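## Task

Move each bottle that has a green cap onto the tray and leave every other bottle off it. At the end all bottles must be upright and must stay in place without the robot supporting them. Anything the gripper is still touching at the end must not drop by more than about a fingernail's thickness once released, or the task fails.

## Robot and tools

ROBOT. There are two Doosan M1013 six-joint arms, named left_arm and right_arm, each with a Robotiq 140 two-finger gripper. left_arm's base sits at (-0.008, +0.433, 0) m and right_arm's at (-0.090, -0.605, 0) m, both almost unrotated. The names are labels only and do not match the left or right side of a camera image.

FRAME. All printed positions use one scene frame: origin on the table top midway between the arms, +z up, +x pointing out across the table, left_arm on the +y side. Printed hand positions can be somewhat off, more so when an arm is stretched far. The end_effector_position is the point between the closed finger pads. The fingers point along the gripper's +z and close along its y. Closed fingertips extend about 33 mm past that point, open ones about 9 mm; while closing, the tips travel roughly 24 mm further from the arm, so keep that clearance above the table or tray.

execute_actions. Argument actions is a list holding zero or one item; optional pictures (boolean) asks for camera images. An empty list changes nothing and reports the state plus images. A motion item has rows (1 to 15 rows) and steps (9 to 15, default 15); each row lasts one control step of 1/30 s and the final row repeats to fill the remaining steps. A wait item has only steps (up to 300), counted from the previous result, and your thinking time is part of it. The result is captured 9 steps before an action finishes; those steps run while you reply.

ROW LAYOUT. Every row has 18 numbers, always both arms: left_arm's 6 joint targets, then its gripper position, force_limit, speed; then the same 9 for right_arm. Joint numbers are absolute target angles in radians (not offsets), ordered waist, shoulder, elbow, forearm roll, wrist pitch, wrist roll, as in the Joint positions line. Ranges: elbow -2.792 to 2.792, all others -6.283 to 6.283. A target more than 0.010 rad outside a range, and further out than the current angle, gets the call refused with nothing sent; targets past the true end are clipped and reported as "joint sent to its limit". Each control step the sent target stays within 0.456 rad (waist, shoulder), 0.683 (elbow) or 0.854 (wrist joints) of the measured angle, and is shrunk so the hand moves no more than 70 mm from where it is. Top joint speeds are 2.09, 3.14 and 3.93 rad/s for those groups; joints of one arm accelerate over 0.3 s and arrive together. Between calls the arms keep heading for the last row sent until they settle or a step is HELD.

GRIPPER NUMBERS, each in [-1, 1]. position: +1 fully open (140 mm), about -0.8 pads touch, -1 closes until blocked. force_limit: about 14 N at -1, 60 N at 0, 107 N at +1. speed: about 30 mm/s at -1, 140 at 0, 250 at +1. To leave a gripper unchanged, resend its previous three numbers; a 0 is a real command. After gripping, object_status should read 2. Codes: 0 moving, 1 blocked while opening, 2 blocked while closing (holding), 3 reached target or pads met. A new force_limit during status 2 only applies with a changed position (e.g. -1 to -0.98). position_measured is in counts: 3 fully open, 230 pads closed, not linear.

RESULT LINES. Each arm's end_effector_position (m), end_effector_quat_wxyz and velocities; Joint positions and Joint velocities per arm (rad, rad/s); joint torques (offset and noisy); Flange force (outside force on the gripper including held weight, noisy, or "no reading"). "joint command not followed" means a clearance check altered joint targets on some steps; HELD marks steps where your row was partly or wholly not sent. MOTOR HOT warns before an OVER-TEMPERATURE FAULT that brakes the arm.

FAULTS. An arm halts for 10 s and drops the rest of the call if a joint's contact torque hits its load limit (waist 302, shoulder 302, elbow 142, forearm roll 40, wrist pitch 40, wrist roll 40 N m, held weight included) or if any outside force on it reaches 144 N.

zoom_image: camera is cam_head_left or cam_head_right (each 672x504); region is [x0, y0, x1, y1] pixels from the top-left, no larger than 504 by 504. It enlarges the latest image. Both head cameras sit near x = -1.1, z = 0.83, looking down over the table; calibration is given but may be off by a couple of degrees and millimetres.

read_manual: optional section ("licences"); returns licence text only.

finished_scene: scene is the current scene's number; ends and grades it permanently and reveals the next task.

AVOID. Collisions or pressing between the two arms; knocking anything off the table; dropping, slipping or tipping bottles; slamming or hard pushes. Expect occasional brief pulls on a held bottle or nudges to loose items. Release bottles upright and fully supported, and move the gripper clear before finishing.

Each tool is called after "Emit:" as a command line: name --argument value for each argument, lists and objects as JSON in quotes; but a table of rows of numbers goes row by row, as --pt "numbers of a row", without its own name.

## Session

Emit:
execute_actions --actions '[]'

Scene clock: 0.00 s of 6400.00 s.
left_arm: end_effector_position=(+0.1072, +0.7125, +0.1677) position_measured=3 object_status=3 end_effector_quat_wxyz=(-0.286, +0.939, +0.148, -0.118) end_effector_velocity=(+0.000, +0.000, +0.000) end_effector_angular_velocity=(+0.001, +0.000, -0.001) | right_arm: end_effector_position=(+0.5345, -0.8241, +0.2066) position_measured=3 object_status=3 end_effector_quat_wxyz=(+0.561, -0.576, +0.309, -0.508) end_effector_velocity=(-0.000, -0.000, +0.000) end_effector_angular_velocity=(-0.000, -0.000, -0.001)
Joint positions: left_arm=[ 0.353 -0.39   2.505  0.651  1.252  1.312] | right_arm=[-0.865  0.504  2.358  1.941  1.618  0.021]
Joint velocities: left_arm=[-0.001 -0.    -0.     0.001  0.001  0.   ] | right_arm=[-0.001 -0.    -0.     0.     0.    -0.   ]
Joint torques (N m, as the joint torque sensors report them, + toward a larger angle): no reading
Flange force (N, the push that the arm receives, along the gripper's own x y z axes): no reading

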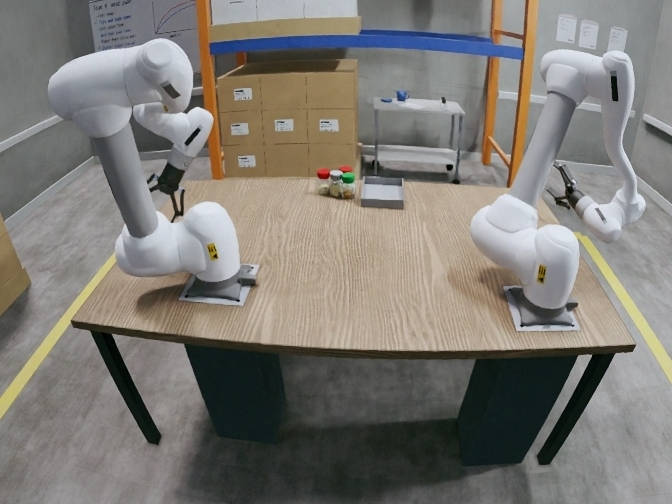

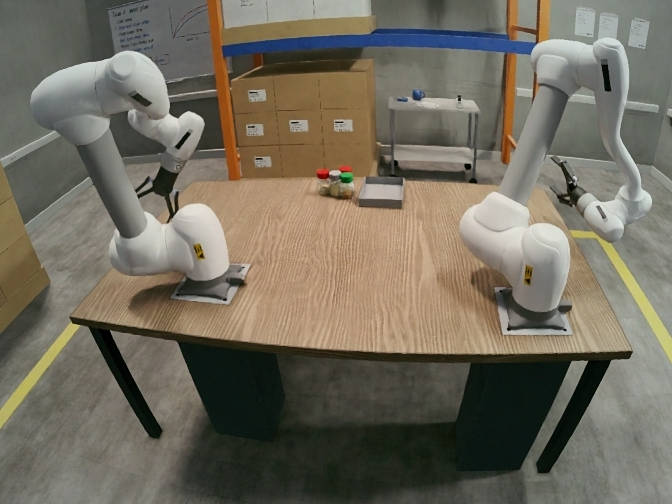

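Emit:
zoom_image --camera "cam_head_left" --region '[305,155,425,215]'

Emit:
zoom_image --camera "cam_head_right" --region '[305,155,425,215]'

Region (305, 155, 425, 215) of cam_head_left's 672x504 image, scaled by 4.200, with more detail than that image has.

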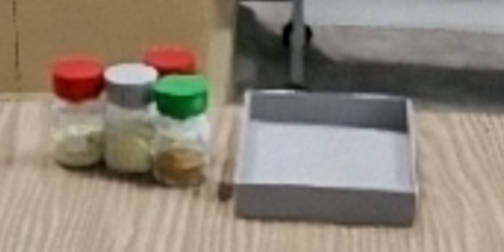

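Region (305, 155, 425, 215) of cam_head_right's 672x504 image, scaled by 4.200, with more detail than that image has.

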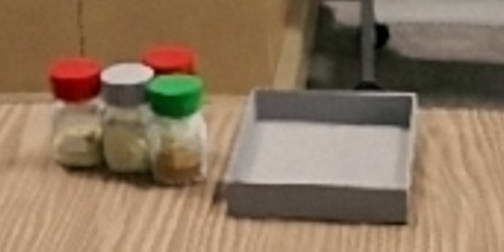

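Emit:
execute_actions --actions '[{"rows":[[-0.56,0.3,1.6,0,1.24,-0.036,0.2,0,-0.5,-0.865,0.504,2.358,1.941,1.618,0.021,1,0,0]]}]'

Emit:
execute_actions --actions '[{"steps":55}]'

Emit:
execute_actions --actions '[{"rows":[[-0.56,0.4258,1.608,0,1.1078,-0.036,0.2,0,-0.5,-0.865,0.504,2.358,1.941,1.618,0.021,1,0,0]]}]'

Emit:
execute_actions --actions '[{"steps":15}]' --pictures true

Emit:
zoom_image --camera "cam_head_left" --region '[305,135,425,215]'

Emit:
zoom_image --camera "cam_head_right" --region '[305,135,425,215]'

Scene clock: 1.20 s of 6400.00 s.
left_arm: end_effector_position=(+0.1743, +0.6956, +0.1813) position_measured=23 object_status=0 end_effector_quat_wxyz=(-0.259, +0.942, +0.198, -0.080) end_effector_velocity=(+0.442, -0.130, +0.090) end_effector_angular_velocity=(-0.205, -0.673, +0.505) | right_arm: end_effector_position=(+0.5344, -0.8240, +0.2066) position_measured=3 object_status=3 end_effector_quat_wxyz=(+0.561, -0.576, +0.310, -0.508) end_effector_velocity=(-0.001, +0.001, -0.000) end_effector_angular_velocity=(+0.002, +0.001, -0.001)
Joint positions: left_arm=[ 0.291 -0.328  2.412  0.565  1.25   1.197] | right_arm=[-0.865  0.504  2.358  1.941  1.618  0.021]
Joint velocities: left_arm=[-0.41   0.409 -0.605 -0.54  -0.007 -0.766] | right_arm=[ 0.    -0.001  0.002  0.002  0.    -0.   ]
Joint torques (N m, as the joint torque sensors report them, + toward a larger angle): left_arm=[  2.26  -6.23 -32.95   4.67   0.89   0.82] | right_arm=[ -2.61 -60.07 -13.62   0.2    2.12  -0.39]
Flange force (N, the push that the arm receives, along the gripper's own x y z axes): left_arm=[-5.0 -1.4 -2.5] | right_arm=[2.5 -13.1 8.1]
Steps of this call (steps 1 to 30: nothing new was sent; steps 31 to 36: the first 6 steps of this action). Readings (joint positions | what the end effector reports):
31: left_arm=[0.353 -0.390 2.505 0.651 1.252 1.312] | right_arm=[-0.865 0.504 2.358 1.941 1.618 0.021] | left_arm position_measured=3 object_status=0 | right_arm position_measured=3 object_status=3
32: left_arm=[0.349 -0.386 2.500 0.646 1.252 1.306] | right_arm=[-0.865 0.504 2.358 1.941 1.618 0.021] | left_arm position_measured=5 object_status=0 | right_arm position_measured=3 object_status=3
34: left_arm=[0.322 -0.359 2.458 0.607 1.251 1.254] | right_arm=[-0.865 0.504 2.358 1.941 1.618 0.021] | left_arm position_measured=14 object_status=0 | right_arm position_measured=3 object_status=3
36: the state above

Scene clock: 3.03 s of 6400.00 s.
left_arm: end_effector_position=(+0.6083, +0.0755, +0.2315) position_measured=104 object_status=3 end_effector_quat_wxyz=(+0.000, +0.870, +0.493, +0.001) end_effector_velocity=(-0.003, -0.047, -0.000) end_effector_angular_velocity=(-0.024, +0.004, +0.021) | right_arm: end_effector_position=(+0.5342, -0.8241, +0.2064) position_measured=3 object_status=3 end_effector_quat_wxyz=(+0.561, -0.576, +0.310, -0.508) end_effector_velocity=(-0.000, -0.000, +0.000) end_effector_angular_velocity=(-0.000, -0.000, +0.000)
Joint positions: left_arm=[-0.558  0.299  1.602  0.001  1.24  -0.033] | right_arm=[-0.865  0.504  2.358  1.941  1.618  0.021]
Joint velocities: left_arm=[-0.048  0.028 -0.037 -0.024 -0.001 -0.062] | right_arm=[-0.001 -0.     0.    -0.001  0.    -0.   ]
Joint torques (N m, as the joint torque sensors report them, + toward a larger angle): left_arm=[ 10.35 -80.98 -38.96   5.13   0.36  -0.06] | right_arm=[ -2.62 -62.63 -14.52   0.07   2.24   0.03]
Flange force (N, the push that the arm receives, along the gripper's own x y z axes): left_arm=[8.7 -5.6 -0.8] | right_arm=[0.4 -6.8 6.8]
Kept back: nothing.
Steps of this call (steps 1 to 9: the last 9 steps of your previous action; steps 10 to 55: the robot went on to your last target). Readings (joint positions | what the end effector reports):
1: left_arm=[0.278 -0.315 2.392 0.547 1.250 1.171] | right_arm=[-0.865 0.504 2.358 1.941 1.618 0.021] | left_arm position_measured=28 object_status=0 | right_arm position_measured=3 object_status=3
2: left_arm=[0.264 -0.301 2.371 0.530 1.250 1.145] | right_arm=[-0.865 0.504 2.358 1.941 1.618 0.021] | left_arm position_measured=32 object_status=0 | right_arm position_measured=3 object_status=3
4: left_arm=[0.236 -0.273 2.329 0.497 1.249 1.093] | right_arm=[-0.865 0.504 2.358 1.941 1.618 0.021] | left_arm position_measured=41 object_status=0 | right_arm position_measured=3 object_status=3
8: left_arm=[0.181 -0.218 2.246 0.437 1.248 0.989] | right_arm=[-0.865 0.504 2.358 1.941 1.618 0.021] | left_arm position_measured=60 object_status=0 | right_arm position_measured=3 object_status=3
55: the state above

Scene clock: 3.23 s of 6400.00 s.
left_arm: end_effector_position=(+0.6306, +0.0593, +0.1752) position_measured=104 object_status=3 end_effector_quat_wxyz=(-0.000, +0.870, +0.493, -0.000) end_effector_velocity=(+0.157, -0.106, -0.406) end_effector_angular_velocity=(-0.005, -0.006, +0.002) | right_arm: end_effector_position=(+0.5342, -0.8241, +0.2064) position_measured=3 object_status=3 end_effector_quat_wxyz=(+0.561, -0.576, +0.310, -0.508) end_effector_velocity=(+0.000, +0.000, -0.000) end_effector_angular_velocity=(-0.000, +0.000, +0.001)
Joint positions: left_arm=[-0.56   0.374  1.605  0.     1.163 -0.035] | right_arm=[-0.865  0.504  2.358  1.941  1.618  0.021]
Joint velocities: left_arm=[-0.005  0.537  0.018 -0.001 -0.562 -0.007] | right_arm=[ 0.     0.    -0.    -0.001  0.    -0.   ]
Joint torques (N m, as the joint torque sensors report them, + toward a larger angle): left_arm=[  0.5  -96.87 -45.96   5.81   0.89  -0.02] | right_arm=[ -0.39 -61.47 -15.73   0.16   2.28  -0.28]
Flange force (N, the push that the arm receives, along the gripper's own x y z axes): left_arm=[3.9 -5.6 -2.4] | right_arm=[0.9 -10.7 1.3]
Steps of this call (steps 1 to 6: the first 6 steps of this action). Readings (joint positions | what the end effector reports):
1: left_arm=[-0.559 0.299 1.601 0.001 1.240 -0.035] | right_arm=[-0.865 0.504 2.358 1.941 1.618 0.021] | left_arm position_measured=104 object_status=3 | right_arm position_measured=3 object_status=3
2: left_arm=[-0.559 0.303 1.601 0.001 1.236 -0.035] | right_arm=[-0.865 0.504 2.358 1.941 1.618 0.021] | left_arm position_measured=104 object_status=3 | right_arm position_measured=3 object_status=3
4: left_arm=[-0.559 0.333 1.603 0.001 1.205 -0.035] | right_arm=[-0.865 0.504 2.358 1.941 1.618 0.021] | left_arm position_measured=104 object_status=3 | right_arm position_measured=3 object_status=3
6: the state above

Scene clock: 3.73 s of 6400.00 s.
left_arm: end_effector_position=(+0.6447, +0.0497, +0.1350) position_measured=104 object_status=3 end_effector_quat_wxyz=(+0.000, +0.870, +0.493, -0.000) end_effector_velocity=(-0.001, +0.000, -0.001) end_effector_angular_velocity=(-0.000, +0.002, +0.000) | right_arm: end_effector_position=(+0.5342, -0.8241, +0.2064) position_measured=3 object_status=3 end_effector_quat_wxyz=(+0.561, -0.576, +0.310, -0.508) end_effector_velocity=(-0.000, -0.001, -0.000) end_effector_angular_velocity=(+0.000, -0.000, -0.002)
Joint positions: left_arm=[-0.56   0.426  1.608 -0.     1.108 -0.036] | right_arm=[-0.865  0.504  2.358  1.941  1.618  0.021]
Joint velocities: left_arm=[ 0.     0.     0.001 -0.001  0.     0.   ] | right_arm=[-0.002  0.001 -0.    -0.     0.    -0.   ]
Joint torques (N m, as the joint torque sensors report them, + toward a larger angle): left_arm=[ -2.41 -77.95 -36.25   4.41   0.21  -0.06] | right_arm=[ -2.91 -62.86 -14.17   0.16   2.29  -0.25]
Flange force (N, the push that the arm receives, along the gripper's own x y z axes): left_arm=[3.2 -0.9 -1.9] | right_arm=[1.4 -6.3 7.3]
Kept back: nothing.
Steps of this call (steps 1 to 9: the last 9 steps of your previous action; steps 10 to 15: the robot went on to your last target). Readings (joint positions | what the end effector reports):
1: left_arm=[-0.560 0.391 1.606 0.000 1.145 -0.036] | right_arm=[-0.865 0.504 2.358 1.941 1.618 0.021] | left_arm position_measured=104 object_status=3 | right_arm position_measured=3 object_status=3
2: left_arm=[-0.560 0.405 1.607 0.000 1.130 -0.036] | right_arm=[-0.865 0.504 2.358 1.941 1.618 0.021] | left_arm position_measured=104 object_status=3 | right_arm position_measured=3 object_status=3
4: left_arm=[-0.560 0.422 1.608 -0.000 1.112 -0.036] | right_arm=[-0.865 0.504 2.358 1.941 1.618 0.021] | left_arm position_measured=104 object_status=3 | right_arm position_measured=3 object_status=3
8: left_arm=[-0.560 0.425 1.608 -0.000 1.108 -0.036] | right_arm=[-0.865 0.504 2.358 1.941 1.618 0.021] | left_arm position_measured=104 object_status=3 | right_arm position_measured=3 object_status=3
15: the state above

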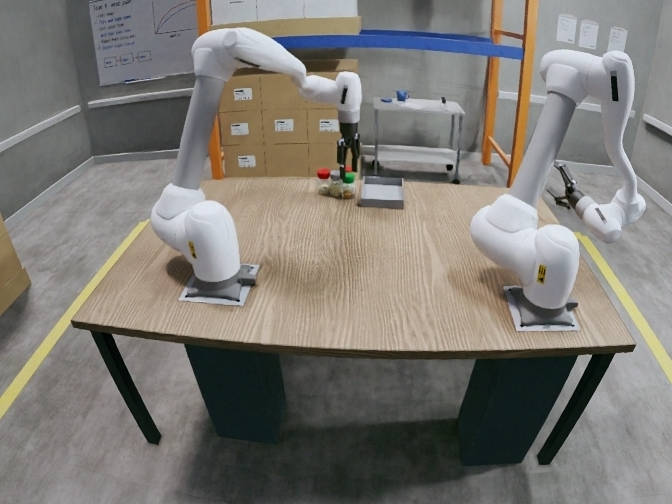

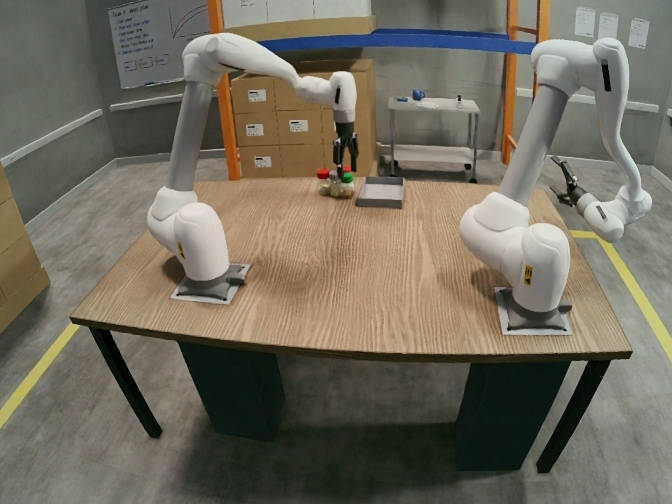

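Region (305, 135, 425, 215) of cam_head_left's 672x504 image, scaled by 4.200, with more detail than that image has.

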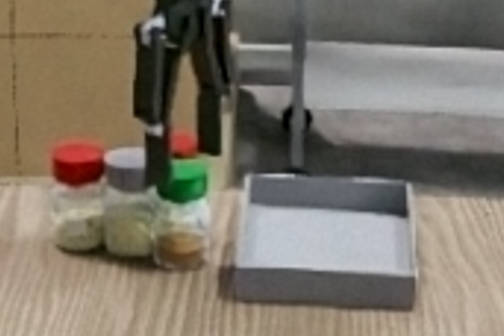

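Region (305, 135, 425, 215) of cam_head_right's 672x504 image, scaled by 4.200, with more detail than that image has.

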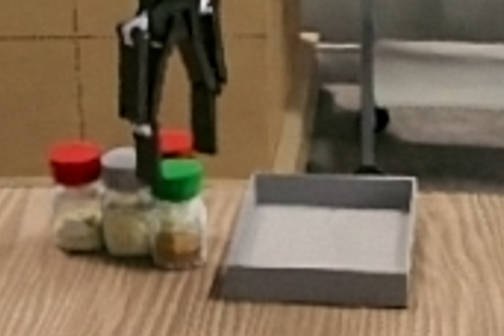

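Emit:
execute_actions --actions '[{"rows":[[-0.557,0.4369,1.591,0,1.1137,-0.036,0.2,0,-0.5,-0.865,0.504,2.358,1.941,1.618,0.021,1,0,0],[-0.557,0.4369,1.591,0,1.1137,-0.036,0.2,0,-0.5,-0.865,0.504,2.358,1.941,1.618,0.021,1,0,0],[-0.557,0.4369,1.591,0,1.1137,-0.036,0.2,0,-0.5,-0.865,0.504,2.358,1.941,1.618,0.021,1,0,0],[-0.557,0.4369,1.591,0,1.1137,-0.036,0.2,0,-0.5,-0.865,0.504,2.358,1.941,1.618,0.021,1,0,0],[-0.557,0.4673,1.625,0,1.0493,-0.036,0.2,0,-0.5,-0.865,0.504,2.358,1.941,1.618,0.021,1,0,0]]}]'

Emit:
execute_actions --actions '[{"steps":12}]' --pictures true

Emit:
zoom_image --camera "cam_head_left" --region '[305,135,425,215]'

Scene clock: 4.53 s of 6400.00 s.
left_arm: end_effector_position=(+0.6521, +0.0473, +0.1315) position_measured=104 object_status=3 end_effector_quat_wxyz=(+0.000, +0.869, +0.494, +0.000) end_effector_velocity=(+0.039, -0.015, -0.199) end_effector_angular_velocity=(-0.025, -0.059, +0.000) | right_arm: end_effector_position=(+0.5342, -0.8241, +0.2064) position_measured=3 object_status=3 end_effector_quat_wxyz=(+0.561, -0.576, +0.310, -0.508) end_effector_velocity=(+0.000, -0.000, +0.000) end_effector_angular_velocity=(-0.001, -0.000, -0.001)
Joint positions: left_arm=[-0.557  0.439  1.595  0.     1.108 -0.036] | right_arm=[-0.865  0.504  2.358  1.941  1.618  0.021]
Joint velocities: left_arm=[ 0.006  0.172  0.134  0.012 -0.37   0.   ] | right_arm=[ 0.    -0.    -0.     0.001 -0.001 -0.001]
Joint torques (N m, as the joint torque sensors report them, + toward a larger angle): left_arm=[ -0.87 -33.93 -16.92   2.15   0.54  -0.21] | right_arm=[ -1.6  -60.42 -14.6    0.24   2.06  -0.3 ]
Flange force (N, the push that the arm receives, along the gripper's own x y z axes): left_arm=[-3.0 -2.4 -4.9] | right_arm=[1.7 -12.6 4.7]
Steps of this call (steps 1 to 15: the robot went on to your last target; steps 16 to 18: nothing new was sent; steps 19 to 24: the first 6 steps of this action). Readings (joint positions | what the end effector reports):
19: left_arm=[-0.560 0.426 1.608 -0.000 1.108 -0.036] | right_arm=[-0.865 0.504 2.358 1.941 1.618 0.021] | left_arm position_measured=104 object_status=3 | right_arm position_measured=3 object_status=3
20: left_arm=[-0.560 0.428 1.605 -0.000 1.108 -0.036] | right_arm=[-0.865 0.504 2.358 1.941 1.618 0.021] | left_arm position_measured=104 object_status=3 | right_arm position_measured=3 object_status=3
22: left_arm=[-0.558 0.435 1.595 0.000 1.112 -0.036] | right_arm=[-0.865 0.504 2.358 1.941 1.618 0.021] | left_arm position_measured=104 object_status=3 | right_arm position_measured=3 object_status=3
24: the state above

Scene clock: 4.93 s of 6400.00 s.
left_arm: end_effector_position=(+0.6524, +0.0475, +0.0951) position_measured=104 object_status=3 end_effector_quat_wxyz=(+0.000, +0.869, +0.494, -0.000) end_effector_velocity=(+0.000, +0.000, -0.001) end_effector_angular_velocity=(-0.000, +0.000, +0.001) | right_arm: end_effector_position=(+0.5342, -0.8241, +0.2064) position_measured=3 object_status=3 end_effector_quat_wxyz=(+0.561, -0.576, +0.310, -0.508) end_effector_velocity=(-0.000, -0.001, +0.001) end_effector_angular_velocity=(-0.002, -0.001, -0.002)
Joint positions: left_arm=[-0.557  0.467  1.625 -0.     1.049 -0.036] | right_arm=[-0.865  0.504  2.358  1.941  1.618  0.021]
Joint velocities: left_arm=[ 0.001  0.     0.001 -0.    -0.001  0.   ] | right_arm=[-0.001 -0.001 -0.     0.    -0.    -0.001]
Joint torques (N m, as the joint torque sensors report them, + toward a larger angle): left_arm=[ -2.03 -79.75 -35.36   4.13   0.24  -0.05] | right_arm=[  0.03 -60.99 -15.22   0.21   2.29  -0.2 ]
Flange force (N, the push that the arm receives, along the gripper's own x y z axes): left_arm=[2.8 -2.7 -2.9] | right_arm=[1.7 -12.1 1.4]
Kept back: nothing.
Steps of this call (steps 1 to 9: the last 9 steps of your previous action; steps 10 to 12: the robot went on to your last target). Readings (joint positions | what the end effector reports):
1: left_arm=[-0.557 0.448 1.603 0.000 1.089 -0.036] | right_arm=[-0.865 0.504 2.358 1.941 1.618 0.021] | left_arm position_measured=104 object_status=3 | right_arm position_measured=3 object_status=3
2: left_arm=[-0.557 0.457 1.615 0.000 1.071 -0.036] | right_arm=[-0.865 0.504 2.358 1.941 1.618 0.021] | left_arm position_measured=104 object_status=3 | right_arm position_measured=3 object_status=3
4: left_arm=[-0.557 0.466 1.623 -0.000 1.054 -0.036] | right_arm=[-0.865 0.504 2.358 1.941 1.618 0.021] | left_arm position_measured=104 object_status=3 | right_arm position_measured=3 object_status=3
8: left_arm=[-0.557 0.467 1.625 -0.000 1.050 -0.036] | right_arm=[-0.865 0.504 2.358 1.941 1.618 0.021] | left_arm position_measured=104 object_status=3 | right_arm position_measured=3 object_status=3
12: the state above

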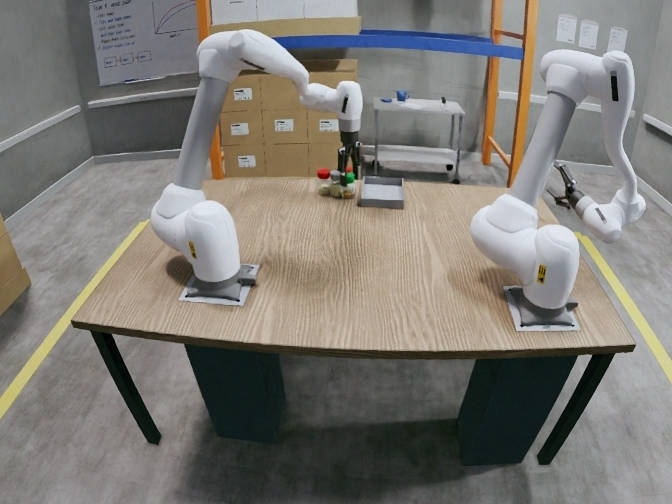

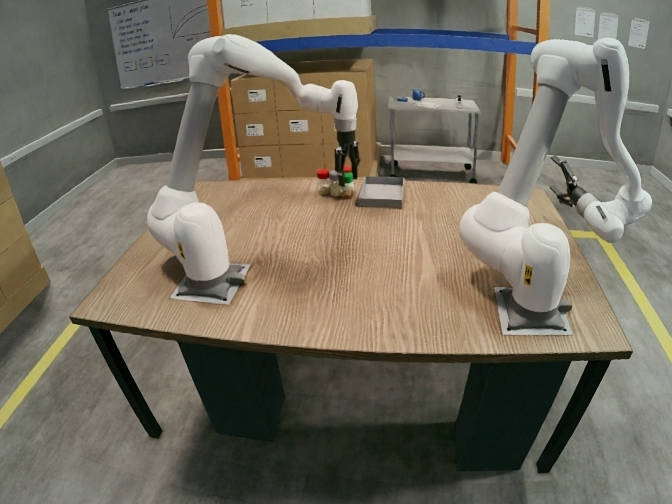

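Region (305, 135, 425, 215) of cam_head_left's 672x504 image, scaled by 4.200, with more detail than that image has.

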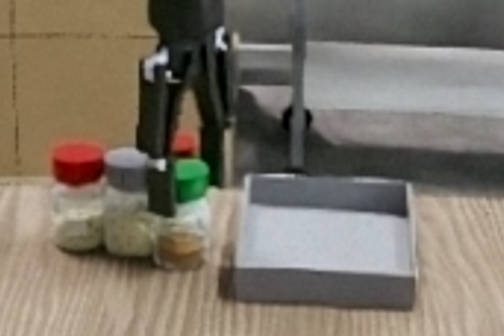

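Emit:
execute_actions --actions '[{"rows":[[-0.557,0.4673,1.625,0,1.0493,-0.036,-1,0,-0.5,-0.865,0.504,2.358,1.941,1.618,0.021,1,0,0]]}]'

Emit:
execute_actions --actions '[{"steps":14}]'

Emit:
execute_actions --actions '[{"rows":[[-0.557,0.415,1.558,0,1.169,-0.036,-1,0,-0.5,-0.865,0.504,2.358,1.941,1.618,0.021,1,0,0]],"steps":12}]'

Emit:
execute_actions --actions '[{"rows":[[-0.698,0.567,1.338,0,1.237,-0.036,-1,0,-0.5,-0.865,0.504,2.358,1.941,1.618,0.021,1,0,0]]}]'

Emit:
execute_actions --actions '[{"rows":[[-0.698,0.598,1.386,0,1.158,-0.036,-1,0,-0.5,-0.865,0.504,2.358,1.941,1.618,0.021,1,0,0]],"steps":12}]'

Emit:
execute_actions --actions '[{"rows":[[-0.698,0.6037,1.3937,0,1.1442,-0.036,-1,0,-0.5,-0.865,0.504,2.358,1.941,1.618,0.021,1,0,0]],"steps":10}]'

Emit:
execute_actions --actions '[{"steps":12}]' --pictures true

Emit:
zoom_image --camera "cam_head_left" --region '[305,135,425,215]'

Scene clock: 5.97 s of 6400.00 s.
left_arm: end_effector_position=(+0.6524, +0.0475, +0.0950) position_measured=124 object_status=0 end_effector_quat_wxyz=(-0.000, +0.869, +0.494, -0.000) end_effector_velocity=(-0.001, +0.001, -0.001) end_effector_angular_velocity=(+0.002, +0.002, -0.000) | right_arm: end_effector_position=(+0.5342, -0.8241, +0.2064) position_measured=3 object_status=3 end_effector_quat_wxyz=(+0.561, -0.576, +0.310, -0.508) end_effector_velocity=(+0.000, -0.000, +0.001) end_effector_angular_velocity=(+0.000, -0.001, -0.001)
Joint positions: left_arm=[-0.557  0.467  1.625  0.     1.049 -0.036] | right_arm=[-0.865  0.504  2.358  1.941  1.618  0.021]
Joint velocities: left_arm=[-0.     0.     0.001  0.001  0.001 -0.   ] | right_arm=[ 0.    -0.001  0.     0.001  0.001  0.   ]
Joint torques (N m, as the joint torque sensors report them, + toward a larger angle): left_arm=[  0.53 -80.67 -35.02   3.93  -0.3   -0.23] | right_arm=[ -2.6  -62.62 -15.24   0.41   2.18   0.12]
Flange force (N, the push that the arm receives, along the gripper's own x y z axes): left_arm=[-0.3 -0.6 -3.0] | right_arm=[-0.5 -7.2 5.4]
Steps of this call (steps 1 to 25: the robot went on to your last target; steps 26 to 31: the first 6 steps of this action). Readings (joint positions | what the end effector reports):
26: left_arm=[-0.557 0.467 1.625 0.000 1.049 -0.036] | right_arm=[-0.865 0.504 2.358 1.941 1.618 0.021] | left_arm position_measured=104 object_status=0 | right_arm position_measured=3 object_status=3
27: left_arm=[-0.557 0.467 1.625 0.000 1.049 -0.036] | right_arm=[-0.865 0.504 2.358 1.941 1.618 0.021] | left_arm position_measured=105 object_status=0 | right_arm position_measured=3 object_status=3
29: left_arm=[-0.557 0.467 1.625 0.000 1.049 -0.036] | right_arm=[-0.865 0.504 2.358 1.941 1.618 0.021] | left_arm position_measured=115 object_status=0 | right_arm position_measured=3 object_status=3
31: the state above

Scene clock: 6.43 s of 6400.00 s.
left_arm: end_effector_position=(+0.6524, +0.0475, +0.0950) position_measured=153 object_status=2 end_effector_quat_wxyz=(-0.000, +0.869, +0.494, +0.000) end_effector_velocity=(+0.000, +0.000, +0.000) end_effector_angular_velocity=(+0.001, +0.000, +0.001) | right_arm: end_effector_position=(+0.5342, -0.8241, +0.2064) position_measured=3 object_status=3 end_effector_quat_wxyz=(+0.561, -0.576, +0.310, -0.508) end_effector_velocity=(-0.000, -0.000, -0.000) end_effector_angular_velocity=(-0.000, +0.001, -0.001)
Joint positions: left_arm=[-0.557  0.467  1.625  0.     1.049 -0.036] | right_arm=[-0.865  0.504  2.358  1.941  1.618  0.021]
Joint velocities: left_arm=[ 0.001  0.    -0.001  0.001  0.001 -0.   ] | right_arm=[-0.001  0.    -0.    -0.    -0.     0.   ]
Joint torques (N m, as the joint torque sensors report them, + toward a larger angle): left_arm=[ -0.82 -69.71 -30.96   4.33  -0.22  -0.26] | right_arm=[ -1.02 -62.56 -14.64   0.27   2.19   0.13]
Flange force (N, the push that the arm receives, along the gripper's own x y z axes): left_arm=[1.5 -6.5 -14.9] | right_arm=[1.4 -6.9 3.1]
Kept back: nothing.
Steps of this call (steps 1 to 9: the last 9 steps of your previous action; steps 10 to 14: the robot went on to your last target). Readings (joint positions | what the end effector reports):
1: left_arm=[-0.557 0.467 1.625 0.000 1.049 -0.036] | right_arm=[-0.865 0.504 2.358 1.941 1.618 0.021] | left_arm position_measured=128 object_status=0 | right_arm position_measured=3 object_status=3
2: left_arm=[-0.557 0.467 1.625 0.000 1.049 -0.036] | right_arm=[-0.865 0.504 2.358 1.941 1.618 0.021] | left_arm position_measured=133 object_status=0 | right_arm position_measured=3 object_status=3
4: left_arm=[-0.557 0.467 1.625 0.000 1.049 -0.036] | right_arm=[-0.865 0.504 2.358 1.941 1.618 0.021] | left_arm position_measured=142 object_status=0 | right_arm position_measured=3 object_status=3
8: left_arm=[-0.557 0.467 1.625 0.000 1.049 -0.036] | right_arm=[-0.865 0.504 2.358 1.941 1.618 0.021] | left_arm position_measured=153 object_status=0 | right_arm position_measured=3 object_status=3
14: the state above

Scene clock: 6.53 s of 6400.00 s.
left_arm: end_effector_position=(+0.6524, +0.0474, +0.1102) position_measured=153 object_status=2 end_effector_quat_wxyz=(-0.001, +0.869, +0.494, -0.001) end_effector_velocity=(+0.022, -0.015, +0.500) end_effector_angular_velocity=(-0.004, -0.006, -0.000) | right_arm: end_effector_position=(+0.5342, -0.8241, +0.2064) position_measured=3 object_status=3 end_effector_quat_wxyz=(+0.561, -0.576, +0.310, -0.508) end_effector_velocity=(-0.000, -0.001, -0.000) end_effector_angular_velocity=(+0.002, +0.001, -0.002)
Joint positions: left_arm=[-0.557  0.457  1.611 -0.     1.077 -0.036] | right_arm=[-0.865  0.504  2.358  1.941  1.618  0.021]
Joint velocities: left_arm=[-0.    -0.35  -0.472 -0.     0.815  0.   ] | right_arm=[-0.002  0.    -0.     0.    -0.     0.001]
Joint torques (N m, as the joint torque sensors report them, + toward a larger angle): left_arm=[   4.83 -165.18  -73.27    8.28   -0.33   -0.09] | right_arm=[ -0.96 -59.3  -14.56  -0.01   2.08  -0.04]
Flange force (N, the push that the arm receives, along the gripper's own x y z axes): left_arm=[0.7 3.4 1.0] | right_arm=[1.6 -14.7 3.6]
Steps of this call (steps 1 to 3: the first 3 steps of this action). Readings (joint positions | what the end effector reports):
1: left_arm=[-0.557 0.467 1.625 0.000 1.049 -0.036] | right_arm=[-0.865 0.504 2.358 1.941 1.618 0.021] | left_arm position_measured=153 object_status=2 | right_arm position_measured=3 object_status=3
2: left_arm=[-0.557 0.465 1.622 -0.000 1.056 -0.036] | right_arm=[-0.865 0.504 2.358 1.941 1.618 0.021] | left_arm position_measured=153 object_status=2 | right_arm position_measured=3 object_status=3
3: the state above

Scene clock: 7.03 s of 6400.00 s.
left_arm: end_effector_position=(+0.6627, -0.0183, +0.1662) position_measured=153 object_status=2 end_effector_quat_wxyz=(-0.000, +0.884, +0.467, -0.000) end_effector_velocity=(+0.043, -0.459, -0.025) end_effector_angular_velocity=(+0.002, +0.003, -0.426) | right_arm: end_effector_position=(+0.5342, -0.8241, +0.2064) position_measured=3 object_status=3 end_effector_quat_wxyz=(+0.561, -0.576, +0.310, -0.508) end_effector_velocity=(+0.000, +0.002, +0.000) end_effector_angular_velocity=(-0.001, -0.001, +0.004)
Joint positions: left_arm=[-0.618  0.481  1.462 -0.     1.199 -0.036] | right_arm=[-0.865  0.504  2.358  1.941  1.618  0.021]
Joint velocities: left_arm=[-0.426  0.459 -0.662 -0.001  0.208 -0.   ] | right_arm=[ 0.002 -0.    -0.    -0.002  0.001 -0.001]
Joint torques (N m, as the joint torque sensors report them, + toward a larger angle): left_arm=[  7.69 -96.22 -38.01   4.74   0.54  -0.12] | right_arm=[ -2.44 -62.62 -14.34   0.54   2.38   0.22]
Flange force (N, the push that the arm receives, along the gripper's own x y z axes): left_arm=[1.4 -4.1 -1.7] | right_arm=[0.6 -6.9 6.5]
Steps of this call (steps 1 to 9: the last 9 steps of your previous action; steps 10 to 15: the first 6 steps of this action). Readings (joint positions | what the end effector reports):
10: left_arm=[-0.557 0.415 1.558 0.000 1.169 -0.036] | right_arm=[-0.865 0.504 2.358 1.941 1.618 0.021] | left_arm position_measured=153 object_status=2 | right_arm position_measured=3 object_status=3
11: left_arm=[-0.560 0.419 1.553 -0.000 1.171 -0.036] | right_arm=[-0.865 0.504 2.358 1.941 1.618 0.021] | left_arm position_measured=153 object_status=2 | right_arm position_measured=3 object_status=3
13: left_arm=[-0.586 0.447 1.511 -0.000 1.184 -0.036] | right_arm=[-0.865 0.504 2.358 1.941 1.618 0.021] | left_arm position_measured=153 object_status=2 | right_arm position_measured=3 object_status=3
15: the state above

Scene clock: 7.43 s of 6400.00 s.
left_arm: end_effector_position=(+0.6660, -0.1054, +0.1441) position_measured=153 object_status=2 end_effector_quat_wxyz=(+0.001, +0.902, +0.432, +0.000) end_effector_velocity=(-0.003, -0.001, -0.474) end_effector_angular_velocity=(+0.005, +0.007, -0.003) | right_arm: end_effector_position=(+0.5342, -0.8241, +0.2064) position_measured=3 object_status=3 end_effector_quat_wxyz=(+0.561, -0.576, +0.310, -0.508) end_effector_velocity=(+0.000, +0.000, +0.000) end_effector_angular_velocity=(+0.001, +0.000, +0.001)
Joint positions: left_arm=[-0.698  0.576  1.353  0.     1.211 -0.036] | right_arm=[-0.865  0.504  2.358  1.941  1.618  0.021]
Joint velocities: left_arm=[-0.002  0.276  0.451 -0.    -0.719  0.   ] | right_arm=[ 0.    -0.    -0.    -0.001  0.     0.001]
Joint torques (N m, as the joint torque sensors report them, + toward a larger angle): left_arm=[-5.55 -0.51 -0.07  0.21  0.43  0.03] | right_arm=[ -1.93 -62.21 -14.72   0.35   2.08  -0.2 ]
Flange force (N, the push that the arm receives, along the gripper's own x y z axes): left_arm=[1.0 -15.1 -4.0] | right_arm=[1.1 -8.4 5.0]
Steps of this call (steps 1 to 9: the last 9 steps of your previous action; steps 10 to 12: the first 3 steps of this action). Readings (joint positions | what the end effector reports):
10: left_arm=[-0.698 0.567 1.339 -0.000 1.237 -0.036] | right_arm=[-0.865 0.504 2.358 1.941 1.618 0.021] | left_arm position_measured=153 object_status=2 | right_arm position_measured=3 object_status=3
11: left_arm=[-0.698 0.569 1.341 0.000 1.231 -0.036] | right_arm=[-0.865 0.504 2.358 1.941 1.618 0.021] | left_arm position_measured=153 object_status=2 | right_arm position_measured=3 object_status=3
12: the state above

Scene clock: 7.77 s of 6400.00 s.
left_arm: end_effector_position=(+0.6649, -0.1050, +0.1080) position_measured=153 object_status=2 end_effector_quat_wxyz=(-0.000, +0.902, +0.432, -0.000) end_effector_velocity=(+0.001, +0.000, -0.017) end_effector_angular_velocity=(+0.000, -0.001, +0.000) | right_arm: end_effector_position=(+0.5342, -0.8241, +0.2064) position_measured=3 object_status=3 end_effector_quat_wxyz=(+0.561, -0.576, +0.310, -0.508) end_effector_velocity=(-0.000, -0.000, +0.000) end_effector_angular_velocity=(-0.000, -0.000, -0.001)
Joint positions: left_arm=[-0.698  0.598  1.386 -0.     1.158 -0.036] | right_arm=[-0.865  0.504  2.358  1.941  1.618  0.021]
Joint velocities: left_arm=[ 0.     0.012  0.014  0.001 -0.027 -0.   ] | right_arm=[-0.001 -0.     0.     0.     0.    -0.001]
Joint torques (N m, as the joint torque sensors report them, + toward a larger angle): left_arm=[  0.78 -92.79 -37.36   4.49   0.09  -0.13] | right_arm=[ -3.71 -61.24 -14.66   0.23   2.37   0.04]
Flange force (N, the push that the arm receives, along the gripper's own x y z axes): left_arm=[-0.9 -3.1 -2.5] | right_arm=[-0.4 -10.1 8.5]
Steps of this call (steps 1 to 9: the last 9 steps of your previous action; step 10: the first step of this action). Readings (joint positions | what the end effector reports):
10: the state above

Scene clock: 8.17 s of 6400.00 s.
left_arm: end_effector_position=(+0.6649, -0.1050, +0.0991) position_measured=153 object_status=2 end_effector_quat_wxyz=(-0.000, +0.902, +0.432, +0.000) end_effector_velocity=(+0.000, -0.001, -0.000) end_effector_angular_velocity=(-0.001, +0.000, +0.000) | right_arm: end_effector_position=(+0.5342, -0.8241, +0.2064) position_measured=3 object_status=3 end_effector_quat_wxyz=(+0.561, -0.576, +0.310, -0.508) end_effector_velocity=(-0.000, -0.000, +0.000) end_effector_angular_velocity=(-0.001, -0.000, -0.000)
Joint positions: left_arm=[-0.698  0.604  1.394  0.     1.144 -0.036] | right_arm=[-0.865  0.504  2.358  1.941  1.618  0.021]
Joint velocities: left_arm=[-0.     0.    -0.    -0.001 -0.001 -0.   ] | right_arm=[-0.001 -0.001 -0.    -0.001 -0.     0.   ]
Joint torques (N m, as the joint torque sensors report them, + toward a larger angle): left_arm=[  0.74 -95.93 -38.06   4.4    0.14  -0.34] | right_arm=[ -2.48 -62.84 -14.55   0.24   2.07   0.04]
Flange force (N, the push that the arm receives, along the gripper's own x y z axes): left_arm=[-0.5 -1.6 -0.2] | right_arm=[0.5 -6.8 6.5]
Kept back: nothing.
Steps of this call (steps 1 to 9: the last 9 steps of your previous action; steps 10 to 12: the robot went on to your last target). Readings (joint positions | what the end effector reports):
1: left_arm=[-0.698 0.599 1.388 0.000 1.154 -0.036] | right_arm=[-0.865 0.504 2.358 1.941 1.618 0.021] | left_arm position_measured=153 object_status=2 | right_arm position_measured=3 object_status=3
2: left_arm=[-0.698 0.601 1.391 0.000 1.150 -0.036] | right_arm=[-0.865 0.504 2.358 1.941 1.618 0.021] | left_arm position_measured=153 object_status=2 | right_arm position_measured=3 object_status=3
4: left_arm=[-0.698 0.603 1.393 0.000 1.146 -0.036] | right_arm=[-0.865 0.504 2.358 1.941 1.618 0.021] | left_arm position_measured=153 object_status=2 | right_arm position_measured=3 object_status=3
8: left_arm=[-0.698 0.604 1.394 0.000 1.144 -0.036] | right_arm=[-0.865 0.504 2.358 1.941 1.618 0.021] | left_arm position_measured=153 object_status=2 | right_arm position_measured=3 object_status=3
12: the state above

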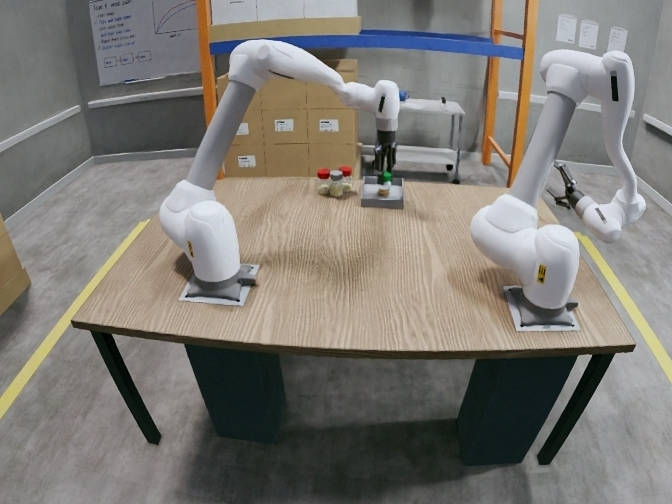

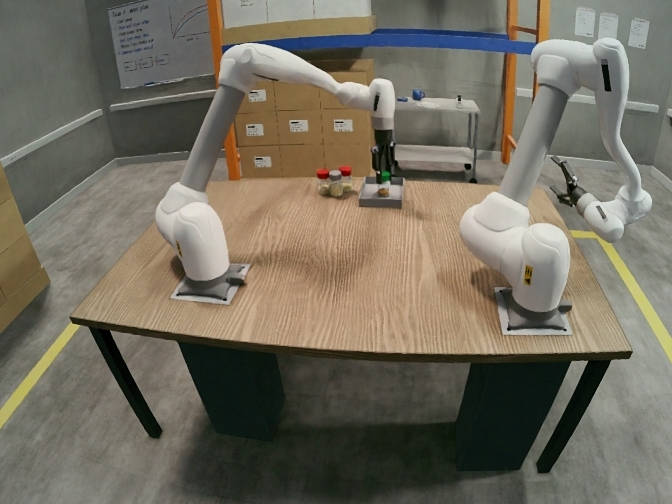

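Region (305, 135, 425, 215) of cam_head_left's 672x504 image, scaled by 4.200, with more detail than that image has.

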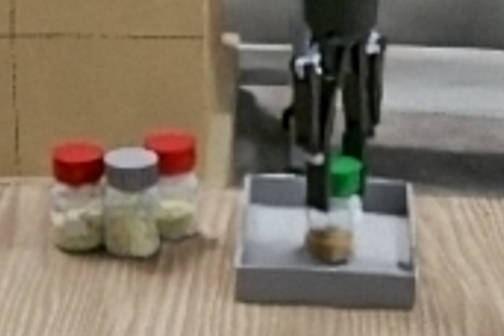

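Emit:
execute_actions --actions '[{"rows":[[-0.698,0.6045,1.3945,0,1.1426,-0.036,0.2,0,-0.5,-0.865,0.504,2.358,1.941,1.618,0.021,1,0,0]]}]'

Emit:
execute_actions --actions '[{"rows":[[-0.698,0.567,1.338,0,1.237,-0.036,0.2,0,-0.5,-0.865,0.504,2.358,1.941,1.618,0.021,1,0,0]]}]'

Emit:
execute_actions --actions '[{"steps":12}]' --pictures true

Scene clock: 8.67 s of 6400.00 s.
left_arm: end_effector_position=(+0.6649, -0.1050, +0.0981) position_measured=133 object_status=0 end_effector_quat_wxyz=(+0.000, +0.902, +0.432, -0.000) end_effector_velocity=(-0.000, -0.000, -0.001) end_effector_angular_velocity=(-0.001, +0.001, +0.000) | right_arm: end_effector_position=(+0.5342, -0.8241, +0.2064) position_measured=3 object_status=3 end_effector_quat_wxyz=(+0.561, -0.576, +0.310, -0.508) end_effector_velocity=(+0.000, +0.001, +0.001) end_effector_angular_velocity=(-0.002, -0.000, +0.002)
Joint positions: left_arm=[-0.698  0.604  1.394 -0.     1.143 -0.036] | right_arm=[-0.865  0.504  2.358  1.941  1.618  0.021]
Joint velocities: left_arm=[-0.     0.001  0.001 -0.001 -0.002 -0.   ] | right_arm=[ 0.001 -0.002 -0.    -0.001 -0.    -0.   ]
Joint torques (N m, as the joint torque sensors report them, + toward a larger angle): left_arm=[  0.01 -95.42 -38.05   4.68   0.39  -0.32] | right_arm=[ -2.56 -63.31 -16.23  -0.06   2.27   0.3 ]
Flange force (N, the push that the arm receives, along the gripper's own x y z axes): left_arm=[0.2 -2.9 -0.5] | right_arm=[-3.2 -6.2 6.6]
Steps of this call (steps 1 to 9: the robot went on to your last target; steps 10 to 15: the first 6 steps of this action). Readings (joint positions | what the end effector reports):
10: left_arm=[-0.698 0.604 1.394 0.000 1.144 -0.036] | right_arm=[-0.865 0.504 2.358 1.941 1.618 0.021] | left_arm position_measured=153 object_status=0 | right_arm position_measured=3 object_status=3
11: left_arm=[-0.698 0.604 1.394 0.000 1.144 -0.036] | right_arm=[-0.865 0.504 2.358 1.941 1.618 0.021] | left_arm position_measured=153 object_status=0 | right_arm position_measured=3 object_status=3
13: left_arm=[-0.698 0.604 1.394 -0.000 1.143 -0.036] | right_arm=[-0.865 0.504 2.358 1.941 1.618 0.021] | left_arm position_measured=142 object_status=0 | right_arm position_measured=3 object_status=3
15: the state above

Scene clock: 9.17 s of 6400.00 s.
left_arm: end_effector_position=(+0.6655, -0.1054, +0.1550) position_measured=104 object_status=3 end_effector_quat_wxyz=(+0.001, +0.902, +0.432, +0.000) end_effector_velocity=(-0.012, +0.011, +0.151) end_effector_angular_velocity=(+0.014, +0.017, +0.001) | right_arm: end_effector_position=(+0.5342, -0.8241, +0.2064) position_measured=3 object_status=3 end_effector_quat_wxyz=(+0.561, -0.576, +0.310, -0.508) end_effector_velocity=(-0.000, +0.000, -0.000) end_effector_angular_velocity=(-0.001, +0.000, +0.001)
Joint positions: left_arm=[-0.698  0.57   1.342  0.     1.228 -0.036] | right_arm=[-0.865  0.504  2.358  1.941  1.618  0.021]
Joint velocities: left_arm=[ 0.001 -0.098 -0.126 -0.     0.246 -0.   ] | right_arm=[-0.    -0.    -0.    -0.001 -0.    -0.   ]
Joint torques (N m, as the joint torque sensors report them, + toward a larger angle): left_arm=[ -2.84 -38.64 -13.8    1.69   0.11  -0.14] | right_arm=[ -1.24 -60.99 -13.76   0.07   2.14   0.18]
Flange force (N, the push that the arm receives, along the gripper's own x y z axes): left_arm=[0.5 -0.1 -1.0] | right_arm=[2.5 -10.0 4.5]
Steps of this call (steps 1 to 9: the last 9 steps of your previous action; steps 10 to 15: the first 6 steps of this action). Readings (joint positions | what the end effector reports):
10: left_arm=[-0.698 0.604 1.395 -0.000 1.143 -0.036] | right_arm=[-0.865 0.504 2.358 1.941 1.618 0.021] | left_arm position_measured=104 object_status=0 | right_arm position_measured=3 object_status=3
11: left_arm=[-0.698 0.603 1.392 -0.000 1.148 -0.036] | right_arm=[-0.865 0.504 2.358 1.941 1.618 0.021] | left_arm position_measured=104 object_status=0 | right_arm position_measured=3 object_status=3
13: left_arm=[-0.698 0.585 1.364 -0.000 1.194 -0.036] | right_arm=[-0.865 0.504 2.358 1.941 1.618 0.021] | left_arm position_measured=104 object_status=3 | right_arm position_measured=3 object_status=3
15: the state above

Scene clock: 9.57 s of 6400.00 s.
left_arm: end_effector_position=(+0.6650, -0.1050, +0.1595) position_measured=104 object_status=3 end_effector_quat_wxyz=(-0.000, +0.902, +0.432, -0.000) end_effector_velocity=(+0.000, -0.001, +0.001) end_effector_angular_velocity=(-0.001, -0.001, +0.000) | right_arm: end_effector_position=(+0.5342, -0.8241, +0.2064) position_measured=3 object_status=3 end_effector_quat_wxyz=(+0.561, -0.576, +0.310, -0.508) end_effector_velocity=(-0.000, -0.001, -0.000) end_effector_angular_velocity=(+0.000, +0.000, -0.001)
Joint positions: left_arm=[-0.698  0.567  1.338  0.     1.237 -0.036] | right_arm=[-0.865  0.504  2.358  1.941  1.618  0.021]
Joint velocities: left_arm=[-0.    -0.    -0.002 -0.     0.001 -0.   ] | right_arm=[-0.001  0.001  0.     0.     0.    -0.001]
Joint torques (N m, as the joint torque sensors report them, + toward a larger angle): left_arm=[ -1.09 -92.31 -38.27   4.65   0.18  -0.08] | right_arm=[ -1.19 -61.21 -14.65   0.19   2.12   0.09]
Flange force (N, the push that the arm receives, along the gripper's own x y z axes): left_arm=[1.5 -1.5 -2.5] | right_arm=[1.3 -9.9 3.6]
Kept back: nothing.
Steps of this call (steps 1 to 9: the last 9 steps of your previous action; steps 10 to 12: the robot went on to your last target). Readings (joint positions | what the end effector reports):
1: left_arm=[-0.698 0.568 1.340 0.000 1.233 -0.036] | right_arm=[-0.865 0.504 2.358 1.941 1.618 0.021] | left_arm position_measured=104 object_status=3 | right_arm position_measured=3 object_status=3
2: left_arm=[-0.698 0.568 1.339 0.000 1.235 -0.036] | right_arm=[-0.865 0.504 2.358 1.941 1.618 0.021] | left_arm position_measured=104 object_status=3 | right_arm position_measured=3 object_status=3
4: left_arm=[-0.698 0.567 1.339 0.000 1.236 -0.036] | right_arm=[-0.865 0.504 2.358 1.941 1.618 0.021] | left_arm position_measured=104 object_status=3 | right_arm position_measured=3 object_status=3
8: left_arm=[-0.698 0.567 1.338 0.000 1.237 -0.036] | right_arm=[-0.865 0.504 2.358 1.941 1.618 0.021] | left_arm position_measured=104 object_status=3 | right_arm position_measured=3 object_status=3
12: the state above

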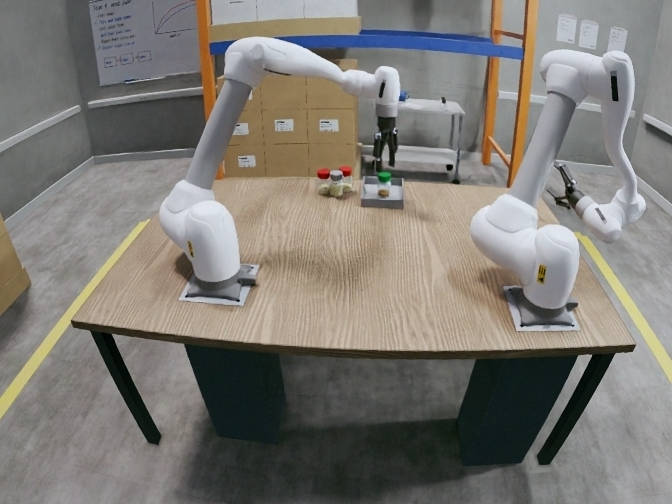

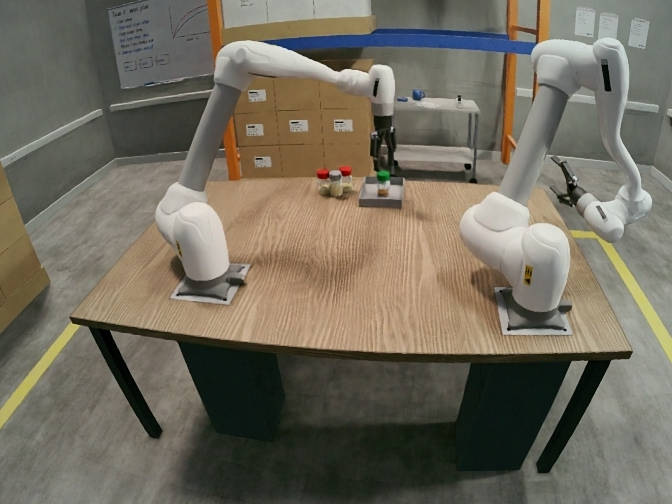

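Emit:
finished_scene --scene 2

The scene is finished: the task was done.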